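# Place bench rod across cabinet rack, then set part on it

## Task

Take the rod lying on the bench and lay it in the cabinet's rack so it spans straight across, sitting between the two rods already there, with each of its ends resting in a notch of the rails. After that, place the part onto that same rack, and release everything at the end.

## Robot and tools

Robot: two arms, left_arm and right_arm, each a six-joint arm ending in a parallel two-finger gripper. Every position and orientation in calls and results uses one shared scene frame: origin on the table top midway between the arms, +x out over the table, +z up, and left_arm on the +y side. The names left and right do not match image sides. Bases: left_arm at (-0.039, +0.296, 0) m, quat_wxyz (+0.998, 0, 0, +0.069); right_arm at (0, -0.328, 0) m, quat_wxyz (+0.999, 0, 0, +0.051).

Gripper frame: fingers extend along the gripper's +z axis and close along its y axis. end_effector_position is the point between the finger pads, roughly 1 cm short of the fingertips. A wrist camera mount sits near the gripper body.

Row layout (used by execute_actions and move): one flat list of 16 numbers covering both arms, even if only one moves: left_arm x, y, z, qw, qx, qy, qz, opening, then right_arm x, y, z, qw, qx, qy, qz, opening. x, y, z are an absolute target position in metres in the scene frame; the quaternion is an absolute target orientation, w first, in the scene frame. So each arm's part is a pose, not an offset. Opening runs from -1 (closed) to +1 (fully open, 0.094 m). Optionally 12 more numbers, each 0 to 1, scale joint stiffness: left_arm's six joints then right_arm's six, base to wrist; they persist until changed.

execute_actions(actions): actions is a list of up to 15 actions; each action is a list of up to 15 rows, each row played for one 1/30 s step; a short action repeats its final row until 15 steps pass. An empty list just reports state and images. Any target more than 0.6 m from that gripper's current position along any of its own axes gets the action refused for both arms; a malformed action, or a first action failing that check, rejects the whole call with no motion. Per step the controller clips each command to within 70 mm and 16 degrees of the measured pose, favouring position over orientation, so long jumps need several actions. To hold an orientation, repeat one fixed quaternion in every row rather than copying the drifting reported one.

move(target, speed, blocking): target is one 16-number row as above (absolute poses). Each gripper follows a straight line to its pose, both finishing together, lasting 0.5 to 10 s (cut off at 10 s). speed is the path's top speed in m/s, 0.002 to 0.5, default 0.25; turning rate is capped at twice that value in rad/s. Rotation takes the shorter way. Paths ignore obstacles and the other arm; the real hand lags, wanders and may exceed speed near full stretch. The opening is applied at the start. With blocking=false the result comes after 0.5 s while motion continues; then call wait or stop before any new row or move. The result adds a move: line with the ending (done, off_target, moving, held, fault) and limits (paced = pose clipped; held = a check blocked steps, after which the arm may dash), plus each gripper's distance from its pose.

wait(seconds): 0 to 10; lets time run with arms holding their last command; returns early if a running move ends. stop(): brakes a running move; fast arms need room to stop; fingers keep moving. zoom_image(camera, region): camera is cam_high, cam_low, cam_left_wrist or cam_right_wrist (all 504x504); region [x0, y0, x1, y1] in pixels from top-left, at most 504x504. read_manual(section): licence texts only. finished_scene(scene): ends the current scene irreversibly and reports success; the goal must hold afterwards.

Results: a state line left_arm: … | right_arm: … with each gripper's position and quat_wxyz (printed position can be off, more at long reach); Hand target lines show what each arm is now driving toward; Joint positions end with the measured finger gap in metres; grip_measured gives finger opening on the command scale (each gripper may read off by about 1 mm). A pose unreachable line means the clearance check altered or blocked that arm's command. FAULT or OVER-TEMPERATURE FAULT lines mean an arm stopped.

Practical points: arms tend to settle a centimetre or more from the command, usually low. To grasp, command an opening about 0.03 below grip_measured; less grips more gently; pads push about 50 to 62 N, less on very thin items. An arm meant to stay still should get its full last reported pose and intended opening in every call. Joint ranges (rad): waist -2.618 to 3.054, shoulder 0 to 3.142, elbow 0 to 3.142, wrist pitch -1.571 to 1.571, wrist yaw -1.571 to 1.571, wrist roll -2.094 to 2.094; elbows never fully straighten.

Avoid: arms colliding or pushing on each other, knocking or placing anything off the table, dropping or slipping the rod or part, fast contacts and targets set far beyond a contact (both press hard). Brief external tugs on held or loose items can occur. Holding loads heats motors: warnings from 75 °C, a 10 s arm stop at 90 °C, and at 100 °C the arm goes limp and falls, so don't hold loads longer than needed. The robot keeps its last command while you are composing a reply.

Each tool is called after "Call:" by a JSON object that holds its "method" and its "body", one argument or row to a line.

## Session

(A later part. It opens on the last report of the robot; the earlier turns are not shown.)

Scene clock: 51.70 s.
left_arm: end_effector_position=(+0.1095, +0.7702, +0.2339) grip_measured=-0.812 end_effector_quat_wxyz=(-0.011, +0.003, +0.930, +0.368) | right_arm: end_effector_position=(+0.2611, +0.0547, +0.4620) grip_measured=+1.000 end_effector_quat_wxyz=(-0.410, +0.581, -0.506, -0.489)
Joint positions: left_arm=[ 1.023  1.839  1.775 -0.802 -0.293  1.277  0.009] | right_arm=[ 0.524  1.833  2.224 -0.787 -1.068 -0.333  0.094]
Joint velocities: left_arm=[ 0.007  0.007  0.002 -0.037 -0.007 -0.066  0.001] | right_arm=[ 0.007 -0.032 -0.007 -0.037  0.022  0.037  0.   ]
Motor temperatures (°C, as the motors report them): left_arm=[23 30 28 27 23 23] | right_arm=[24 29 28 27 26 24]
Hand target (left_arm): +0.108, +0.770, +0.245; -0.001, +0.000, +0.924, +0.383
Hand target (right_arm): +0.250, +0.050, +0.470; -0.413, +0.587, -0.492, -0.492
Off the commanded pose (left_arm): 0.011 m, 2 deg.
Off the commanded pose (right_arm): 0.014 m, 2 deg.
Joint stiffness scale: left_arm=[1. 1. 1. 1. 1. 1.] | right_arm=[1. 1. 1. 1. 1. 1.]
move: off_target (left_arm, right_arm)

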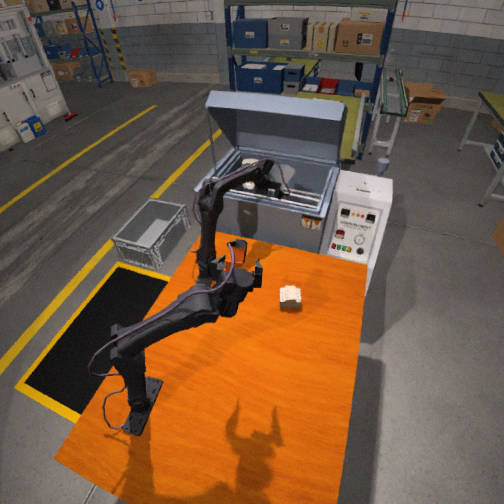

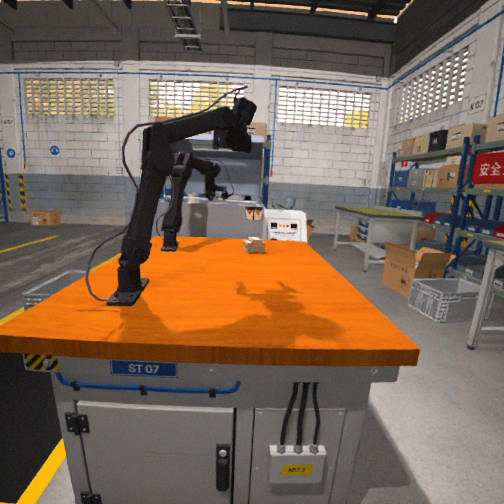

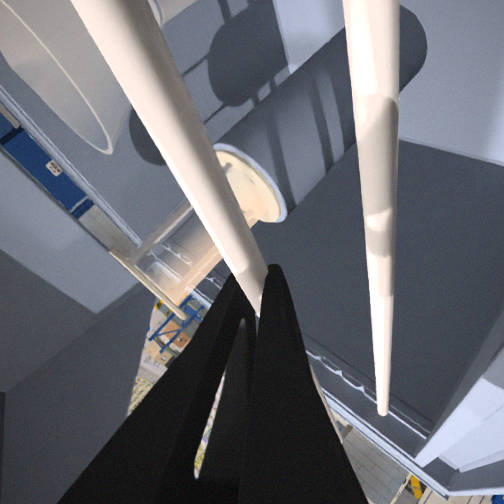

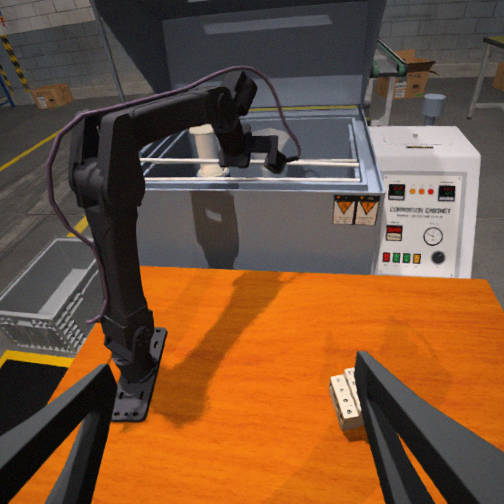

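Call:
{"method": "move", "body": {
  "target": [0.118,0.775,0.235,0.026,0.011,0.924,0.383,-1,0.25,0.05,0.47,0.413,-0.587,0.492,0.492,1],
  "speed": 0.03
}}

Call:
{"method": "zoom_image", "body": {
  "camera": "cam_high",
  "region": [190, 150, 350, 230]
}}

Call:
{"method": "zoom_image", "body": {
  "camera": "cam_right_wrist",
  "region": [100, 100, 400, 220]
}}

Scene clock: 61.33 s.
left_arm: end_effector_position=(+0.1213, +0.7728, +0.2269) grip_measured=-0.812 end_effector_quat_wxyz=(+0.017, +0.015, +0.929, +0.369) | right_arm: end_effector_position=(+0.2610, +0.0547, +0.4620) grip_measured=+1.000 end_effector_quat_wxyz=(-0.410, +0.581, -0.505, -0.489)
Joint positions: left_arm=[ 1.023  1.839  1.741 -0.746 -0.236  1.284  0.009] | right_arm=[ 0.524  1.833  2.224 -0.787 -1.069 -0.333  0.094]
Joint velocities: left_arm=[-0.007  0.002 -0.022 -0.007 -0.007 -0.081  0.001] | right_arm=[ 0.007 -0.007 -0.012  0.037 -0.066  0.007  0.   ]
Motor temperatures (°C, as the motors report them): left_arm=[23 31 28 28 23 23] | right_arm=[24 30 28 28 27 24]
Hand target (left_arm): +0.118, +0.775, +0.235; +0.026, +0.011, +0.924, +0.382
Hand target (right_arm): +0.250, +0.050, +0.470; -0.413, +0.587, -0.492, -0.492
Off the commanded pose (left_arm): 0.009 m, 2 deg.
Off the commanded pose (right_arm): 0.014 m, 2 deg.
Joint stiffness scale: left_arm=[1. 1. 1. 1. 1. 1.] | right_arm=[1. 1. 1. 1. 1. 1.]
move: off_target (right_arm)

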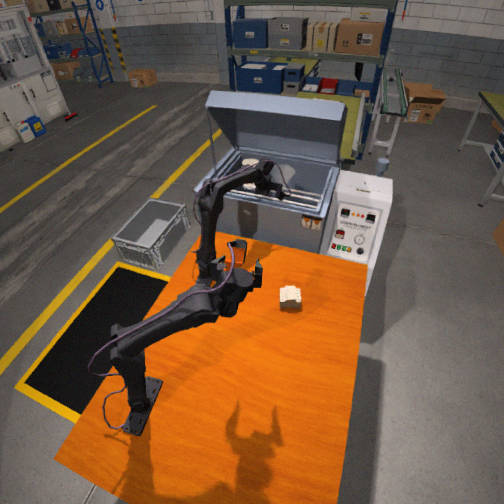

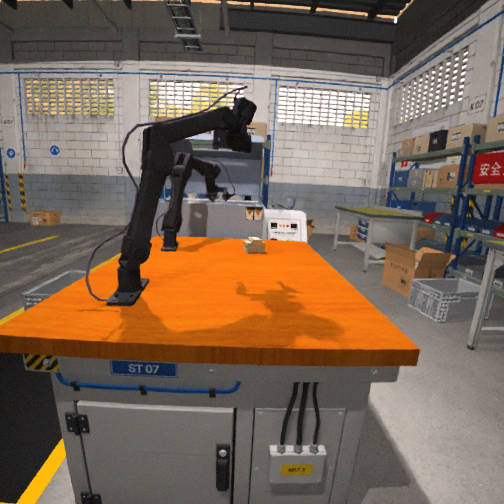

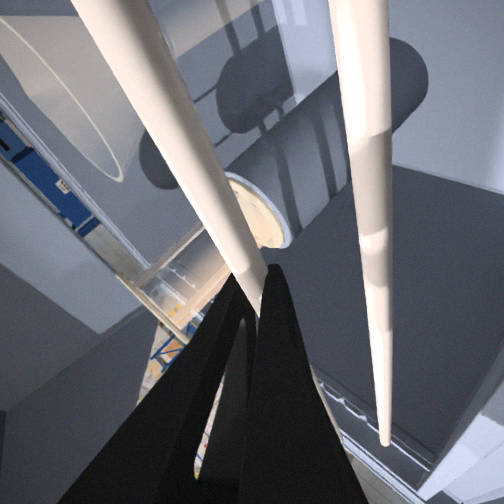

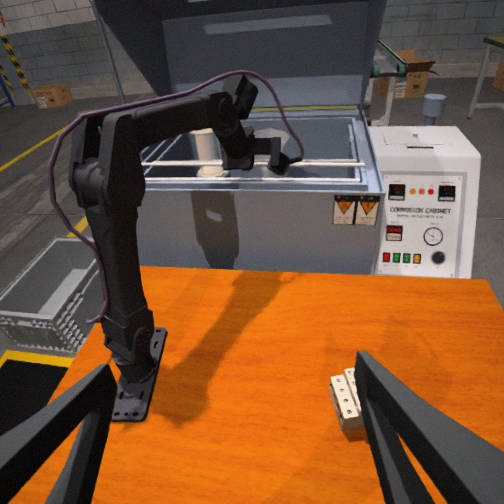

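Region (190, 150, 350, 230) of cam_high's 504x504 image, scaled by 3.150, with more detail than that image has.

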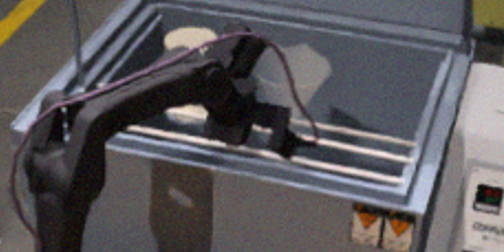

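Region (100, 100, 400, 220) of cam_right_wrist's 504x504 image, scaled by 1.680, with more detail than that image has; it fills the top 202 rows of this view, and the rest is white.

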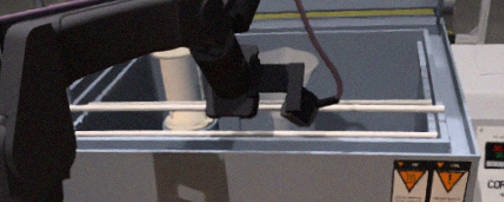

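Call:
{"method": "move", "body": {
  "target": [0.11,0.797,0.225,0.026,0.011,0.924,0.383,-1,0.25,0.05,0.47,0.413,-0.587,0.492,0.492,1],
  "speed": 0.03
}}

Call:
{"method": "zoom_image", "body": {
  "camera": "cam_high",
  "region": [190, 150, 350, 230]
}}

Call:
{"method": "zoom_image", "body": {
  "camera": "cam_right_wrist",
  "region": [100, 100, 400, 220]
}}

Call:
{"method": "zoom_image", "body": {
  "camera": "cam_left_wrist",
  "region": [280, 340, 440, 500]
}}

Scene clock: 67.17 s.
left_arm: end_effector_position=(+0.1130, +0.7868, +0.2133) grip_measured=-0.812 end_effector_quat_wxyz=(+0.020, +0.017, +0.931, +0.365) | right_arm: end_effector_position=(+0.2610, +0.0547, +0.4620) grip_measured=+1.000 end_effector_quat_wxyz=(-0.410, +0.581, -0.505, -0.489)
Joint positions: left_arm=[ 1.061  1.877  1.741 -0.71  -0.201  1.311  0.009] | right_arm=[ 0.524  1.833  2.224 -0.787 -1.069 -0.333  0.094]
Joint velocities: left_arm=[ 0.012 -0.017  0.007  0.007 -0.007 -0.022 -0.001] | right_arm=[-0.012  0.002  0.002 -0.066  0.007  0.022  0.   ]
Motor temperatures (°C, as the motors report them): left_arm=[23 32 28 28 23 23] | right_arm=[24 30 27 28 27 24]
Hand target (left_arm): +0.110, +0.796, +0.225; +0.026, +0.011, +0.923, +0.383
Hand target (right_arm): +0.250, +0.050, +0.470; -0.413, +0.587, -0.492, -0.492
Off the commanded pose (left_arm): 0.016 m, 2 deg.
Off the commanded pose (right_arm): 0.014 m, 2 deg.
Joint stiffness scale: left_arm=[1. 1. 1. 1. 1. 1.] | right_arm=[1. 1. 1. 1. 1. 1.]
move: off_target (left_arm, right_arm)

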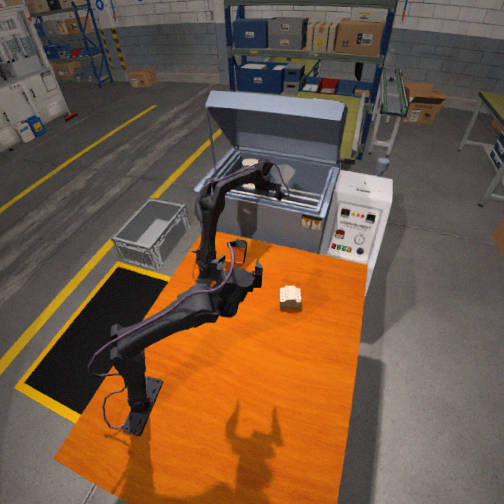

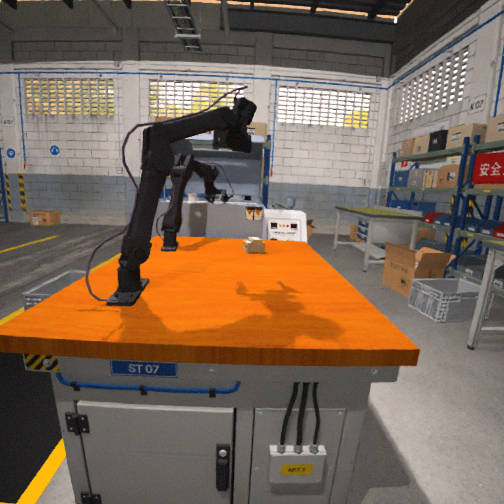

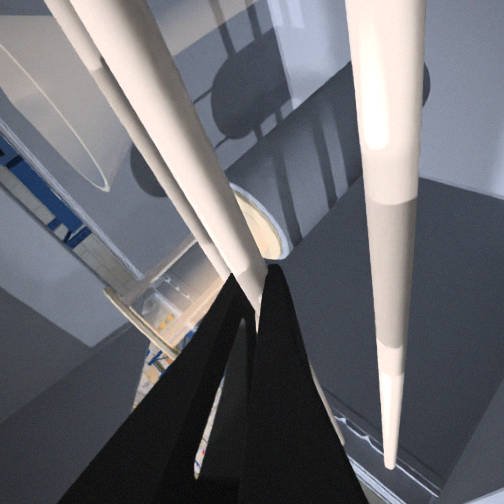

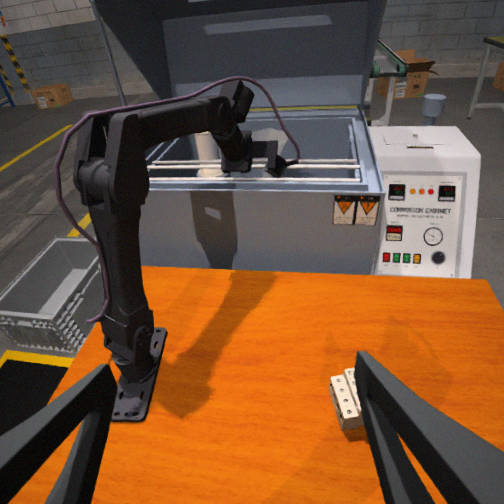

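Region (190, 150, 350, 230) of cam_high's 504x504 image, scaled by 3.150, with more detail than that image has.

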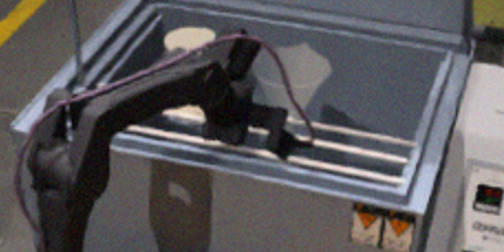

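Region (100, 100, 400, 220) of cam_right_wrist's 504x504 image, scaled by 1.680, with more detail than that image has; it fills the top 202 rows of this view, and the rest is white.

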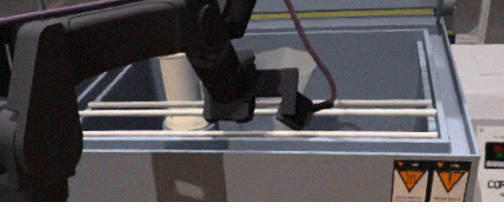

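Region (280, 340, 440, 500) of cam_left_wrist's 504x504 image, scaled by 3.150, with more detail than that image has.

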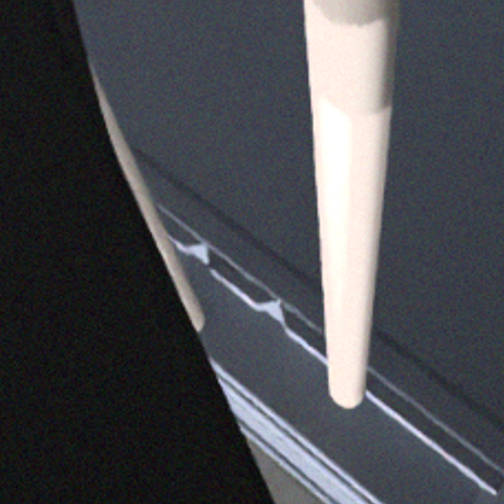

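Call:
{"method": "move", "body": {
  "target": [0.11,0.807,0.222,0.022,0.0,0.924,0.383,-1,0.25,0.05,0.47,0.413,-0.587,0.492,0.492,1],
  "speed": 0.02
}}

Call:
{"method": "zoom_image", "body": {
  "camera": "cam_high",
  "region": [270, 170, 340, 220]
}}

Call:
{"method": "zoom_image", "body": {
  "camera": "cam_right_wrist",
  "region": [300, 140, 390, 200]
}}

Call:
{"method": "zoom_image", "body": {
  "camera": "cam_left_wrist",
  "region": [280, 340, 440, 500]
}}

Scene clock: 74.03 s.
left_arm: end_effector_position=(+0.1134, +0.7962, +0.2068) grip_measured=-0.812 end_effector_quat_wxyz=(+0.018, +0.014, +0.932, +0.362) | right_arm: end_effector_position=(+0.2609, +0.0547, +0.4621) grip_measured=+1.000 end_effector_quat_wxyz=(-0.410, +0.581, -0.505, -0.489)
Joint positions: left_arm=[ 1.066  1.917  1.774 -0.71  -0.202  1.311  0.009] | right_arm=[ 0.524  1.833  2.224 -0.787 -1.069 -0.333  0.094]
Joint velocities: left_arm=[-0.017  0.012  0.002  0.051 -0.007 -0.051 -0.001] | right_arm=[ 0.012  0.002  0.007  0.007 -0.051 -0.051  0.   ]
Motor temperatures (°C, as the motors report them): left_arm=[23 31 29 29 23 23] | right_arm=[24 30 27 28 27 24]
Hand target (left_arm): +0.110, +0.806, +0.222; +0.022, +0.000, +0.924, +0.383
Hand target (right_arm): +0.250, +0.050, +0.470; -0.413, +0.587, -0.492, -0.492
Off the commanded pose (left_arm): 0.019 m, 3 deg.
Off the commanded pose (right_arm): 0.014 m, 2 deg.
Joint stiffness scale: left_arm=[1. 1. 1. 1. 1. 1.] | right_arm=[1. 1. 1. 1. 1. 1.]
move: off_target (left_arm, right_arm)

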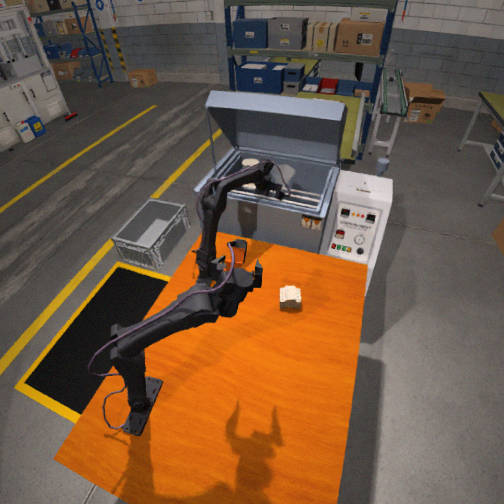

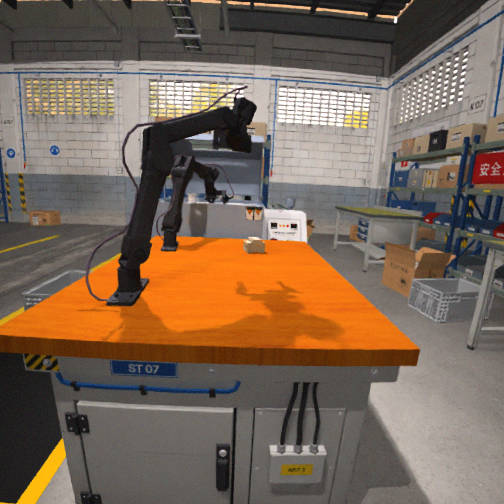

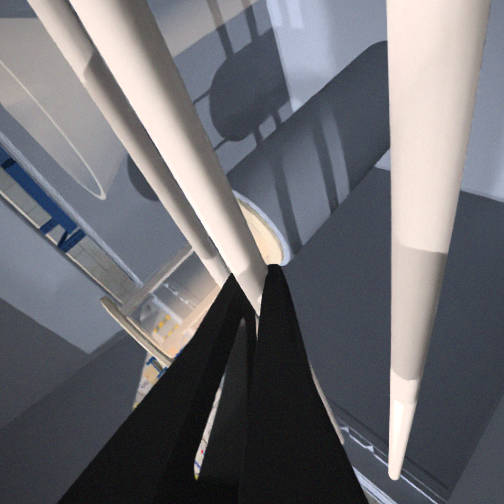

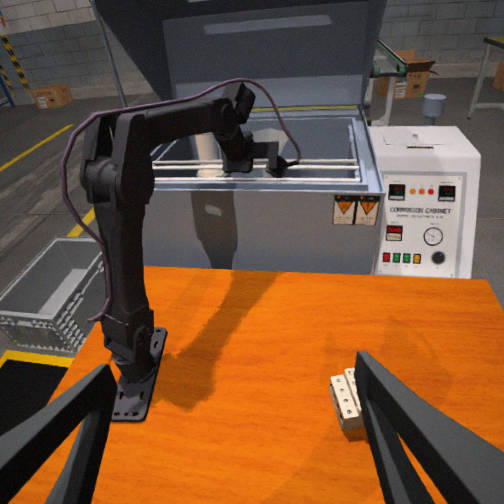

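Region (270, 170, 340, 220) of cam_high's 504x504 image, scaled by 7.200, with more detail than that image has; it fills the top 360 rows of this view, and the rest is white.

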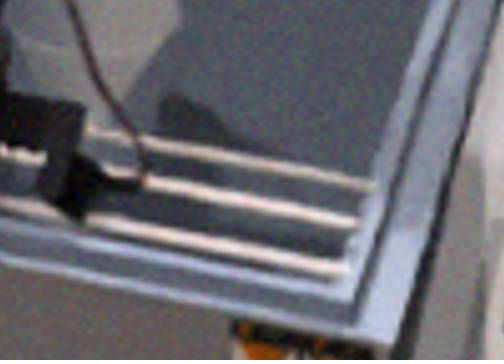

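Region (300, 140, 390, 200) of cam_right_wrist's 504x504 image, scaled by 5.600, with more detail than that image has.

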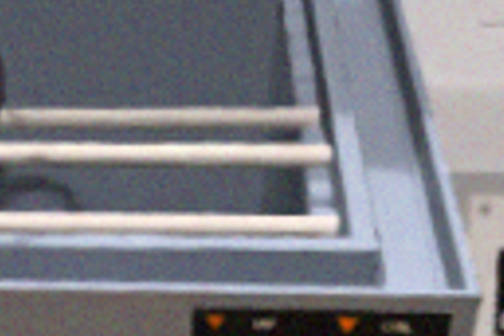

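Region (280, 340, 440, 500) of cam_left_wrist's 504x504 image, scaled by 3.150, with more detail than that image has.

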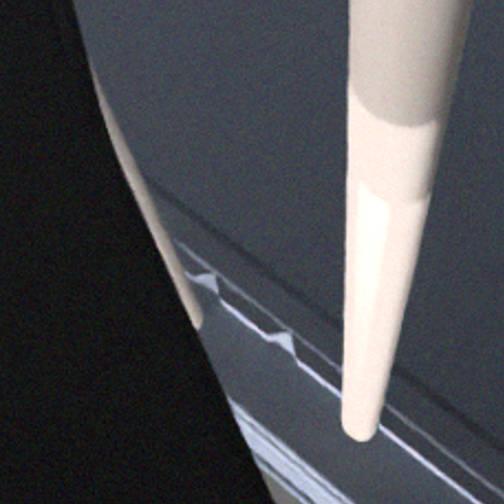

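Call:
{"method": "move", "body": {
  "target": [0.11,0.807,0.222,0.016,-0.014,0.924,0.383,-1,0.25,0.05,0.47,0.413,-0.587,0.492,0.492,1],
  "speed": 0.02
}}

Call:
{"method": "zoom_image", "body": {
  "camera": "cam_right_wrist",
  "region": [300, 140, 390, 200]
}}

Call:
{"method": "zoom_image", "body": {
  "camera": "cam_left_wrist",
  "region": [280, 340, 440, 500]
}}

Scene clock: 79.80 s.
left_arm: end_effector_position=(+0.1132, +0.7988, +0.2089) grip_measured=-0.812 end_effector_quat_wxyz=(+0.019, +0.004, +0.931, +0.365) | right_arm: end_effector_position=(+0.2609, +0.0547, +0.4621) grip_measured=+1.000 end_effector_quat_wxyz=(-0.410, +0.581, -0.505, -0.489)
Joint positions: left_arm=[ 1.066  1.924  1.787 -0.71  -0.208  1.293  0.009] | right_arm=[ 0.524  1.833  2.224 -0.787 -1.069 -0.333  0.094]
Joint velocities: left_arm=[-0.012  0.002  0.007  0.037  0.022  0.051 -0.001] | right_arm=[ 0.002  0.002  0.002 -0.051  0.081 -0.081  0.   ]
Motor temperatures (°C, as the motors report them): left_arm=[23 31 29 29 23 23] | right_arm=[24 30 27 28 27 24]
Hand target (left_arm): +0.110, +0.806, +0.222; +0.017, -0.014, +0.923, +0.383
Hand target (right_arm): +0.250, +0.050, +0.470; -0.413, +0.587, -0.492, -0.492
Off the commanded pose (left_arm): 0.016 m, 3 deg.
Off the commanded pose (right_arm): 0.014 m, 2 deg.
Joint stiffness scale: left_arm=[1. 1. 1. 1. 1. 1.] | right_arm=[1. 1. 1. 1. 1. 1.]
move: off_target (left_arm, right_arm)

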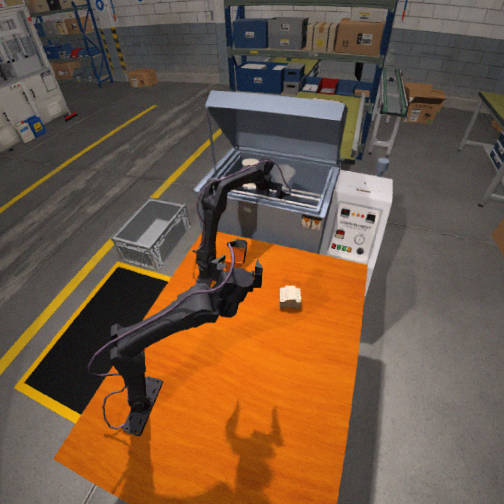

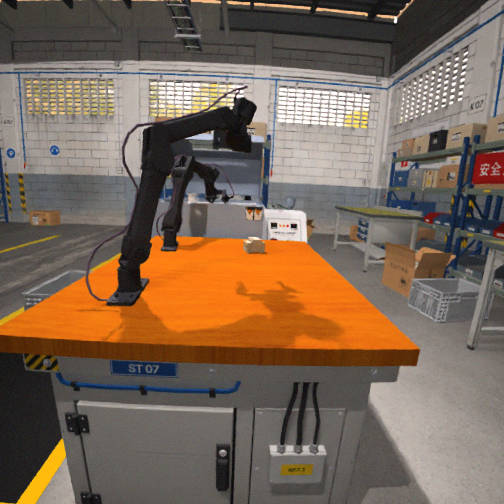

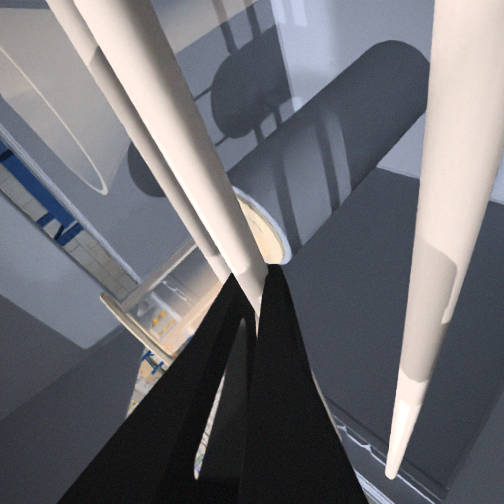

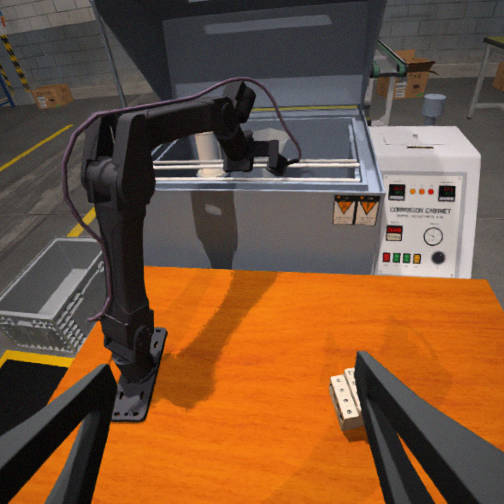

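Region (300, 140, 390, 200) of cam_right_wrist's 504x504 image, scaled by 5.600, with more detail than that image has.

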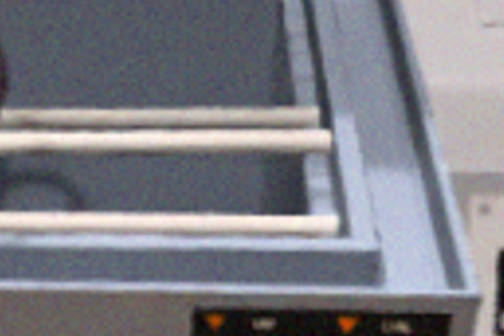

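Region (280, 340, 440, 500) of cam_left_wrist's 504x504 image, scaled by 3.150, with more detail than that image has.

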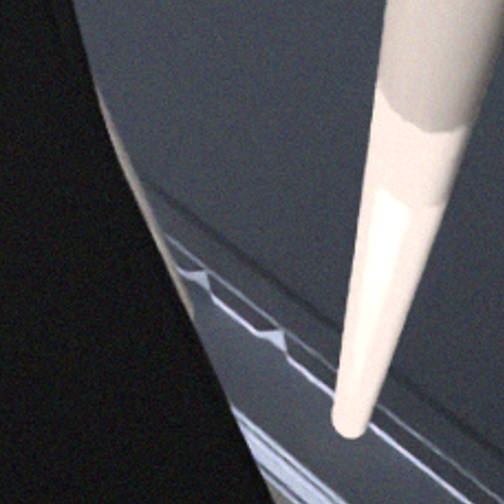

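Call:
{"method": "move", "body": {
  "target": [0.11,0.795,0.214,0.006,-0.018,0.924,0.383,-1,0.25,0.05,0.47,0.413,-0.587,0.492,0.492,1],
  "speed": 0.015
}}

Call:
{"method": "zoom_image", "body": {
  "camera": "cam_right_wrist",
  "region": [300, 140, 390, 200]
}}

Call:
{"method": "zoom_image", "body": {
  "camera": "cam_left_wrist",
  "region": [280, 340, 440, 500]
}}

Call:
{"method": "zoom_image", "body": {
  "camera": "cam_high",
  "region": [270, 170, 340, 220]
}}

Scene clock: 85.23 s.
left_arm: end_effector_position=(+0.1135, +0.7975, +0.2001) grip_measured=-0.812 end_effector_quat_wxyz=(+0.007, -0.002, +0.931, +0.366) | right_arm: end_effector_position=(+0.2609, +0.0547, +0.4621) grip_measured=+1.000 end_effector_quat_wxyz=(-0.410, +0.581, -0.505, -0.489)
Joint positions: left_arm=[ 1.054  1.924  1.753 -0.684 -0.242  1.28   0.009] | right_arm=[ 0.524  1.833  2.224 -0.787 -1.069 -0.333  0.094]
Joint velocities: left_arm=[-0.007  0.002  0.002  0.007  0.095 -0.11   0.001] | right_arm=[-0.017  0.002 -0.012  0.037 -0.037 -0.051  0.   ]
Motor temperatures (°C, as the motors report them): left_arm=[23 32 29 29 23 23] | right_arm=[24 30 27 29 27 24]
Hand target (left_arm): +0.110, +0.795, +0.214; +0.007, -0.018, +0.924, +0.382
Hand target (right_arm): +0.250, +0.050, +0.470; -0.413, +0.587, -0.492, -0.492
Off the commanded pose (left_arm): 0.015 m, 3 deg.
Off the commanded pose (right_arm): 0.014 m, 2 deg.
Joint stiffness scale: left_arm=[1. 1. 1. 1. 1. 1.] | right_arm=[1. 1. 1. 1. 1. 1.]
move: off_target (left_arm, right_arm)

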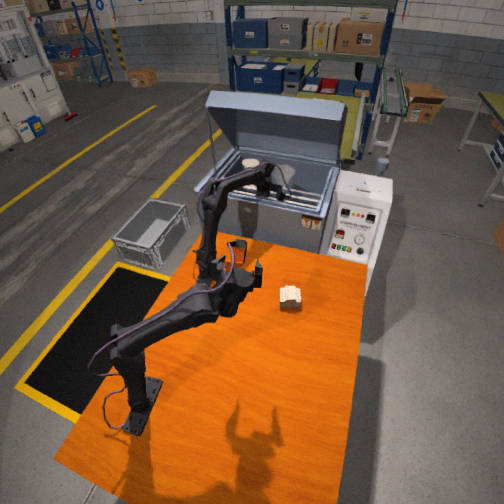

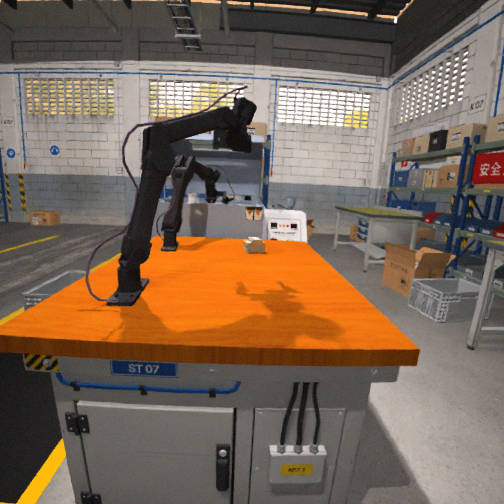

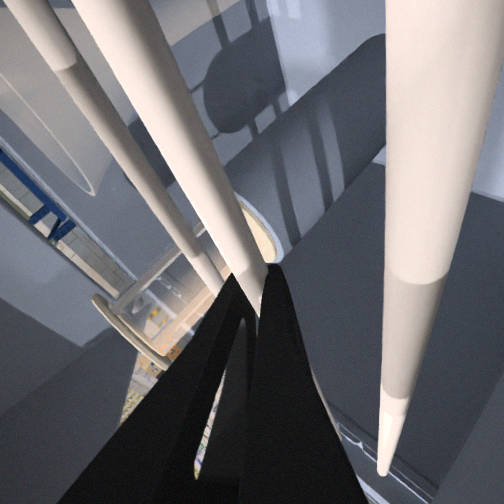

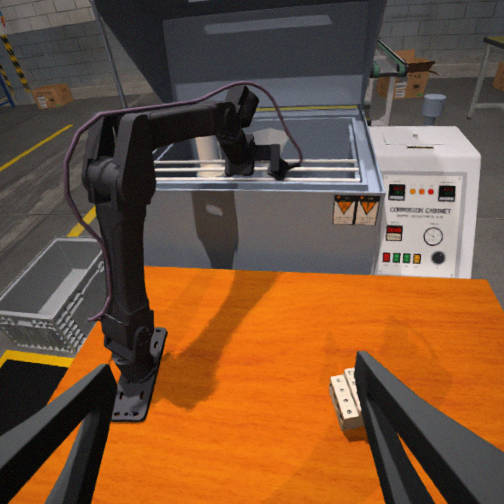

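Region (300, 140, 390, 200) of cam_right_wrist's 504x504 image, scaled by 5.600, with more detail than that image has.

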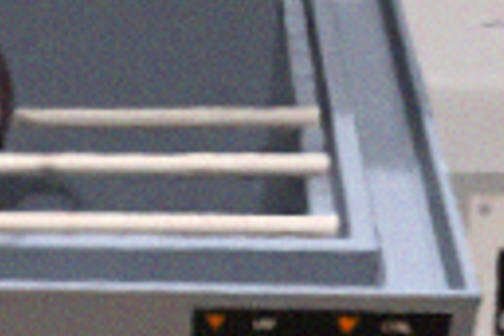

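Region (280, 340, 440, 500) of cam_left_wrist's 504x504 image, scaled by 3.150, with more detail than that image has.

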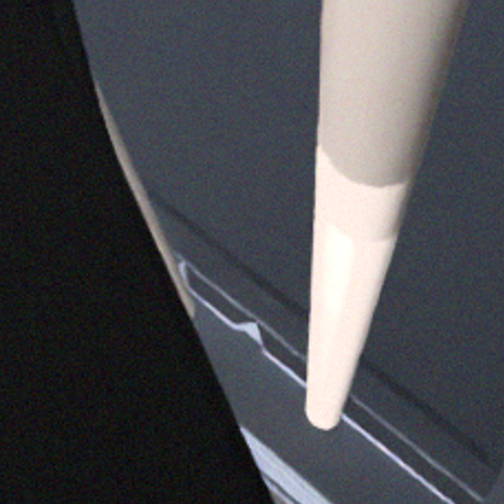

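Region (270, 170, 340, 220) of cam_high's 504x504 image, scaled by 7.200, with more detail than that image has; it fills the top 360 rows of this view, and the rest is white.

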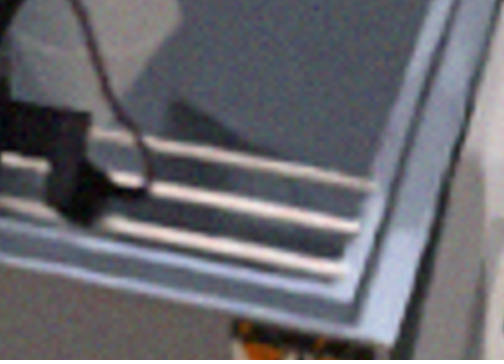

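Looks seated. Release slightly and retreat along the finger axis.

Call:
{"method": "move", "body": {
  "target": [0.11,0.795,0.214,0.006,-0.018,0.924,0.383,-0.55,0.25,0.05,0.47,0.413,-0.587,0.492,0.492,1]
}}

Call:
{"method": "move", "body": {
  "target": [0.11,0.735,0.285,0,0,0.924,0.383,-0.55,0.25,0.05,0.47,0.413,-0.587,0.492,0.492,1],
  "speed": 0.08
}}

Call:
{"method": "zoom_image", "body": {
  "camera": "cam_right_wrist",
  "region": [300, 140, 390, 200]
}}

Call:
{"method": "zoom_image", "body": {
  "camera": "cam_high",
  "region": [260, 270, 320, 320]
}}

Scene clock: 90.23 s.
left_arm: end_effector_position=(+0.1095, +0.7978, +0.2079) grip_measured=-0.552 end_effector_quat_wxyz=(+0.002, -0.010, +0.927, +0.375) | right_arm: end_effector_position=(+0.2609, +0.0547, +0.4621) grip_measured=+1.000 end_effector_quat_wxyz=(-0.410, +0.581, -0.505, -0.489)
Joint positions: left_arm=[ 1.054  1.911  1.753 -0.681 -0.264  1.271  0.021] | right_arm=[ 0.524  1.833  2.224 -0.787 -1.069 -0.333  0.094]
Joint velocities: left_arm=[-0.012  0.002 -0.022 -0.022  0.007  0.037 -0.001] | right_arm=[-0.017 -0.002 -0.012 -0.022 -0.007 -0.022  0.   ]
Motor temperatures (°C, as the motors report them): left_arm=[23 33 29 29 23 23] | right_arm=[24 31 27 29 27 24]
Hand target (left_arm): +0.110, +0.795, +0.214; +0.006, -0.018, +0.924, +0.383
Hand target (right_arm): +0.250, +0.050, +0.470; -0.413, +0.587, -0.492, -0.492
Off the commanded pose (left_arm): 0.007 m, 1 deg.
Off the commanded pose (right_arm): 0.014 m, 2 deg.
Joint stiffness scale: left_arm=[1. 1. 1. 1. 1. 1.] | right_arm=[1. 1. 1. 1. 1. 1.]
move: off_target (right_arm)

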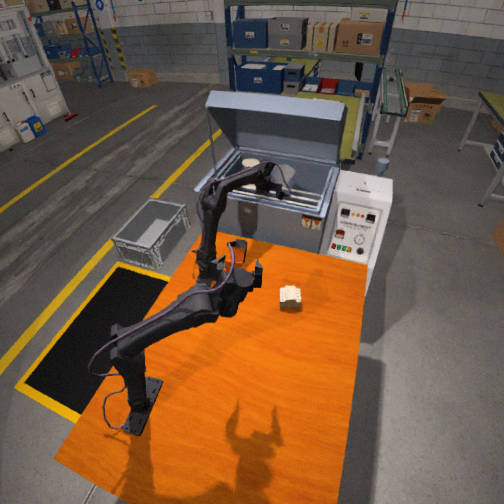

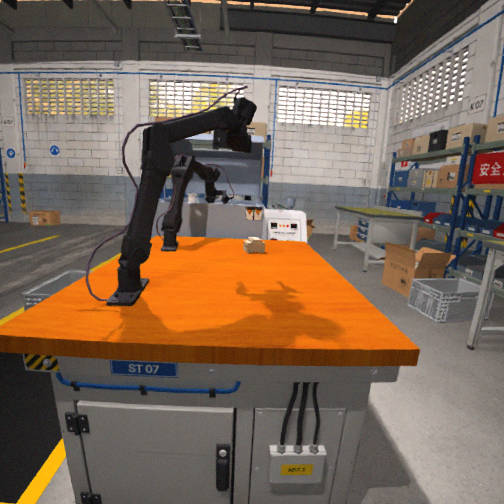

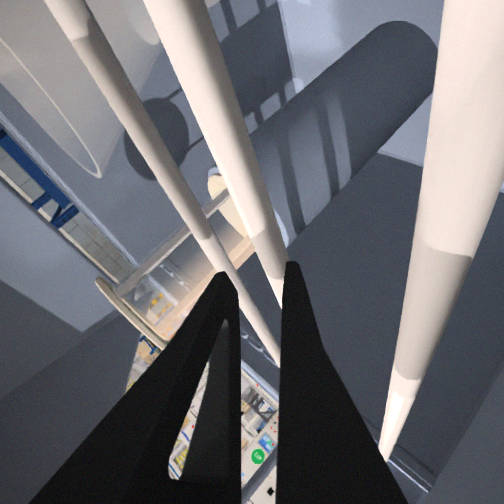

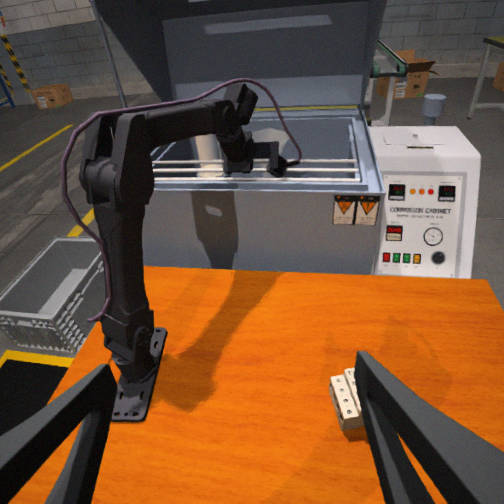

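Scene clock: 92.00 s.
left_arm: end_effector_position=(+0.1076, +0.7380, +0.2695) grip_measured=-0.552 end_effector_quat_wxyz=(-0.007, +0.006, +0.929, +0.371) | right_arm: end_effector_position=(+0.2609, +0.0547, +0.4621) grip_measured=+1.000 end_effector_quat_wxyz=(-0.410, +0.581, -0.505, -0.489)
Joint positions: left_arm=[ 0.995  1.743  1.798 -0.918 -0.304  1.26   0.021] | right_arm=[ 0.524  1.833  2.224 -0.787 -1.069 -0.333  0.094]
Joint velocities: left_arm=[-0.007  0.007  0.002 -0.037 -0.007 -0.095  0.001] | right_arm=[-0.022  0.012 -0.002 -0.007 -0.11  -0.037  0.   ]
Motor temperatures (°C, as the motors report them): left_arm=[23 33 29 29 23 23] | right_arm=[24 31 27 29 27 24]
Hand target (left_arm): +0.110, +0.734, +0.285; +0.001, -0.000, +0.924, +0.383
Hand target (right_arm): +0.250, +0.050, +0.470; -0.413, +0.587, -0.492, -0.492
Off the commanded pose (left_arm): 0.016 m, 2 deg.
Off the commanded pose (right_arm): 0.014 m, 2 deg.
Joint stiffness scale: left_arm=[1. 1. 1. 1. 1. 1.] | right_arm=[1. 1. 1. 1. 1. 1.]
move: off_target (left_arm, right_arm)

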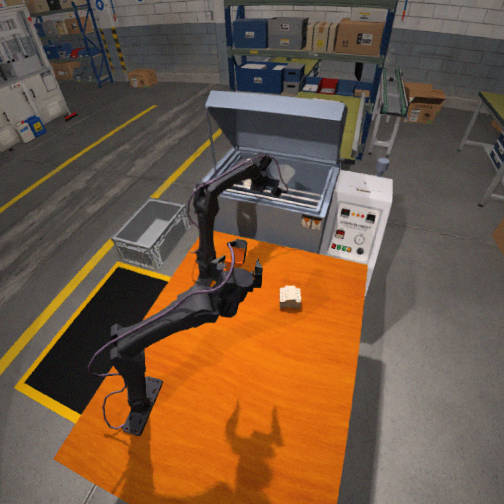

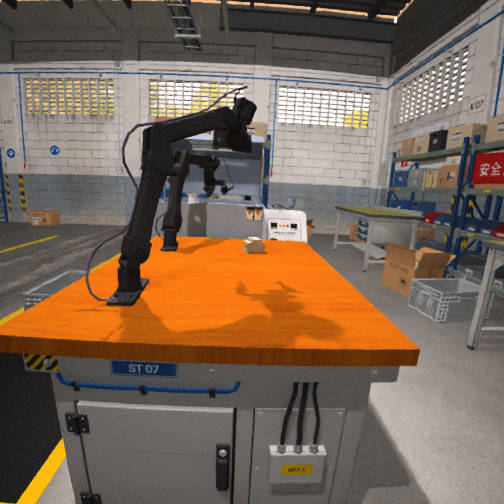

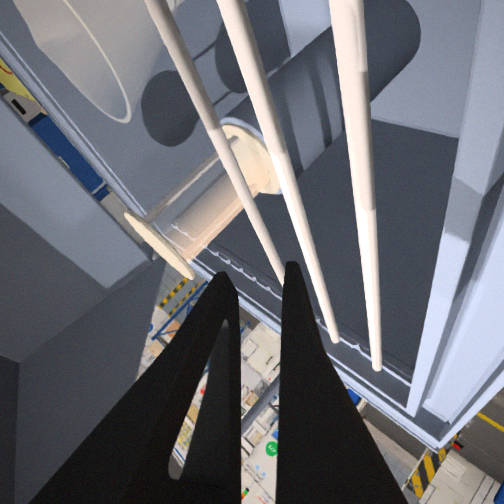

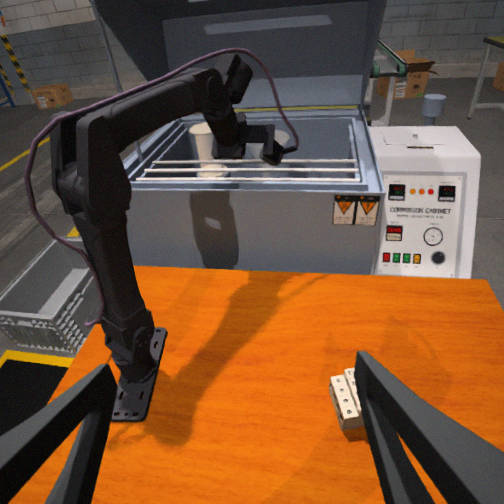

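Region (300, 140, 390, 200) of cam_right_wrist's 504x504 image, scaled by 5.600, with more detail than that image has.

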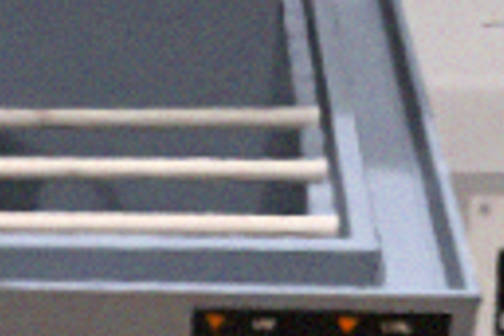

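Region (260, 270, 320, 320) of cam_high's 504x504 image, scaled by 8.400, with more detail than that image has.

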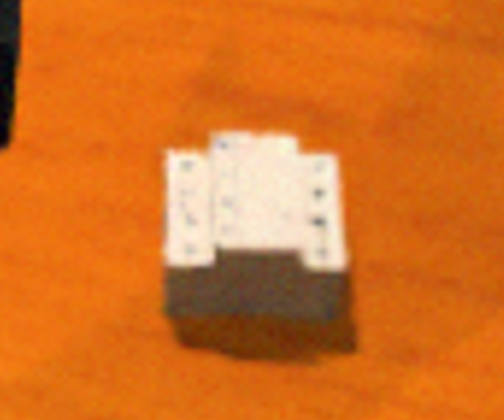

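Call:
{"method": "move", "body": {
  "target": [0.22,0.5,0.3,0.25,-0.05,0.94,0.2,1,0.25,-0.1,0.47,0.413,-0.587,0.492,0.492,1],
  "speed": 0.3
}}

Call:
{"method": "move", "body": {
  "target": [0.33,0.28,0.12,0.34,-0.099,0.935,0.036,1,0.25,-0.1,0.47,0.413,-0.587,0.492,0.492,1],
  "speed": 0.3
}}

Scene clock: 100.53 s.
left_arm: end_effector_position=(+0.2221, +0.5051, +0.3008) grip_measured=+1.000 end_effector_quat_wxyz=(+0.248, -0.051, +0.946, +0.202) | right_arm: end_effector_position=(+0.2488, -0.0970, +0.4620) grip_measured=+1.000 end_effector_quat_wxyz=(-0.432, +0.566, -0.508, -0.486)
Joint positions: left_arm=[ 0.502  1.356  1.62  -1.186 -0.059  0.552  0.094] | right_arm=[ 0.101  1.699  2.199 -1.551 -1.391 -1.038  0.094]
Joint velocities: left_arm=[-0.017 -0.002 -0.007  0.007 -0.051  0.066  0.   ] | right_arm=[ 0.012  0.007 -0.002 -0.11  -0.022  0.007  0.   ]
Motor temperatures (°C, as the motors report them): left_arm=[23 32 29 29 23 23] | right_arm=[24 31 27 29 27 24]
Hand target (left_arm): +0.221, +0.498, +0.300; +0.253, -0.052, +0.946, +0.196
Hand target (right_arm): +0.247, -0.099, +0.469; -0.439, +0.565, -0.500, -0.487
Off the commanded pose (left_arm): 0.006 m, 0 deg.
Off the commanded pose (right_arm): 0.009 m, 4 deg.
Joint stiffness scale: left_arm=[1. 1. 1. 1. 1. 1.] | right_arm=[1. 1. 1. 1. 1. 1.]
joint sent to its limit (right arm) — the command would take joint 4 (wrist pitch) past its lower limit, so that joint was sent only as far as its limit.
move: off_target (right_arm)

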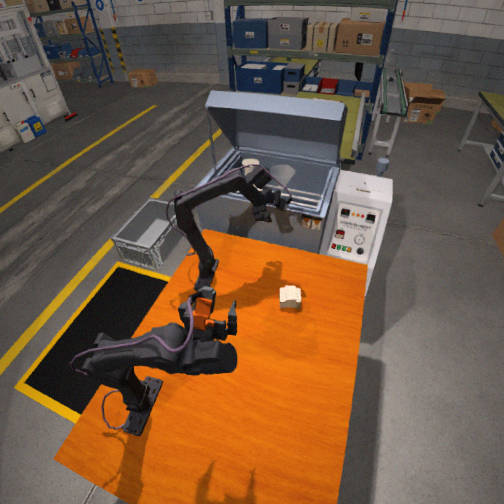

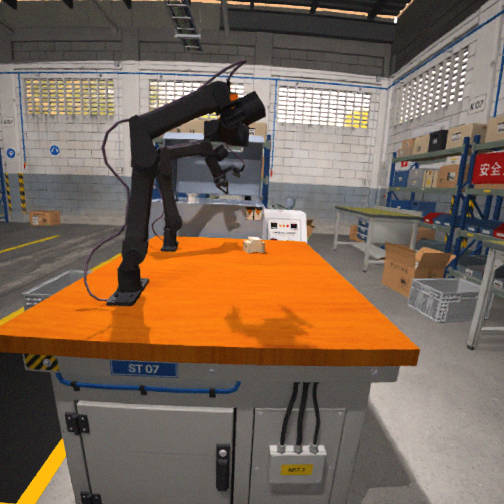

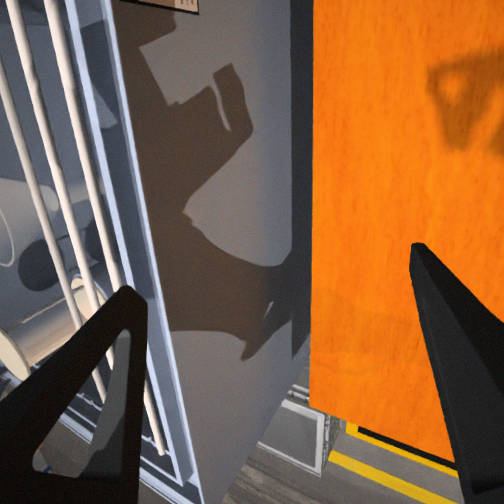

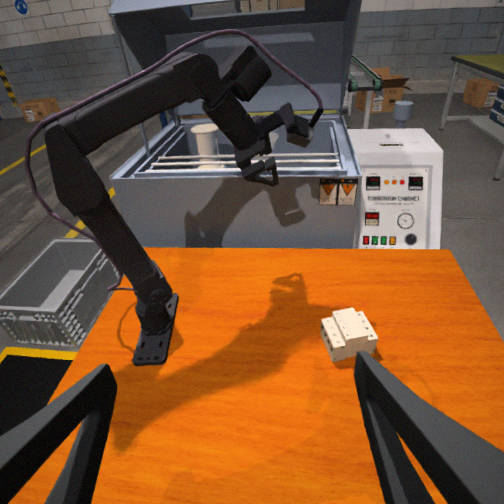

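Scene clock: 102.37 s.
left_arm: end_effector_position=(+0.3308, +0.2776, +0.1234) grip_measured=+1.000 end_effector_quat_wxyz=(+0.337, -0.098, +0.936, +0.025) | right_arm: end_effector_position=(+0.2490, -0.0972, +0.4610) grip_measured=+1.000 end_effector_quat_wxyz=(-0.431, +0.566, -0.509, -0.484)
Joint positions: left_arm=[-0.29   1.395  0.906 -0.421 -0.209 -0.289  0.094] | right_arm=[ 0.101  1.699  2.199 -1.555 -1.386 -1.042  0.094]
Joint velocities: left_arm=[-0.002 -0.022 -0.012  0.022  0.022 -0.095  0.   ] | right_arm=[ 0.007 -0.012 -0.002  0.022  0.007 -0.022  0.   ]
Motor temperatures (°C, as the motors report them): left_arm=[23 32 29 29 23 23] | right_arm=[24 30 28 29 27 24]
Hand target (left_arm): +0.331, +0.276, +0.120; +0.339, -0.101, +0.935, +0.028
Hand target (right_arm): +0.250, -0.100, +0.469; -0.441, +0.565, -0.500, -0.487
Off the commanded pose (left_arm): 0.004 m, 1 deg.
Off the commanded pose (right_arm): 0.010 m, 4 deg.
Joint stiffness scale: left_arm=[1. 1. 1. 1. 1. 1.] | right_arm=[1. 1. 1. 1. 1. 1.]
joint sent to its limit (right arm) — the command would take joint 4 (wrist pitch) past its lower limit, so that joint was sent only as far as its limit.
move: off_target (right_arm)

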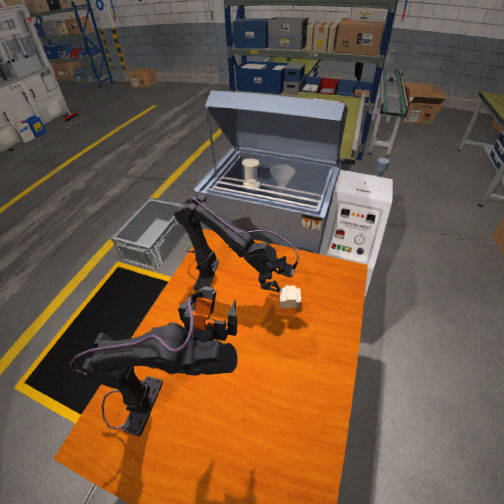

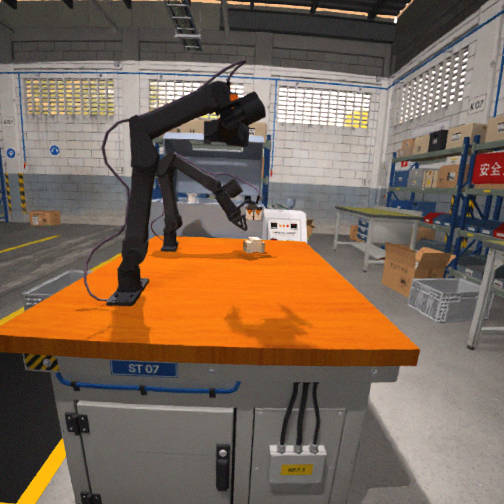

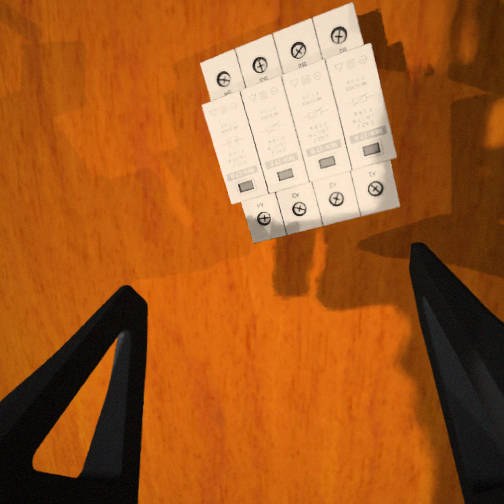

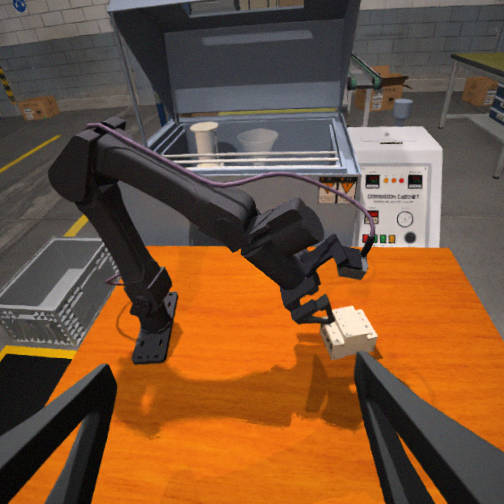

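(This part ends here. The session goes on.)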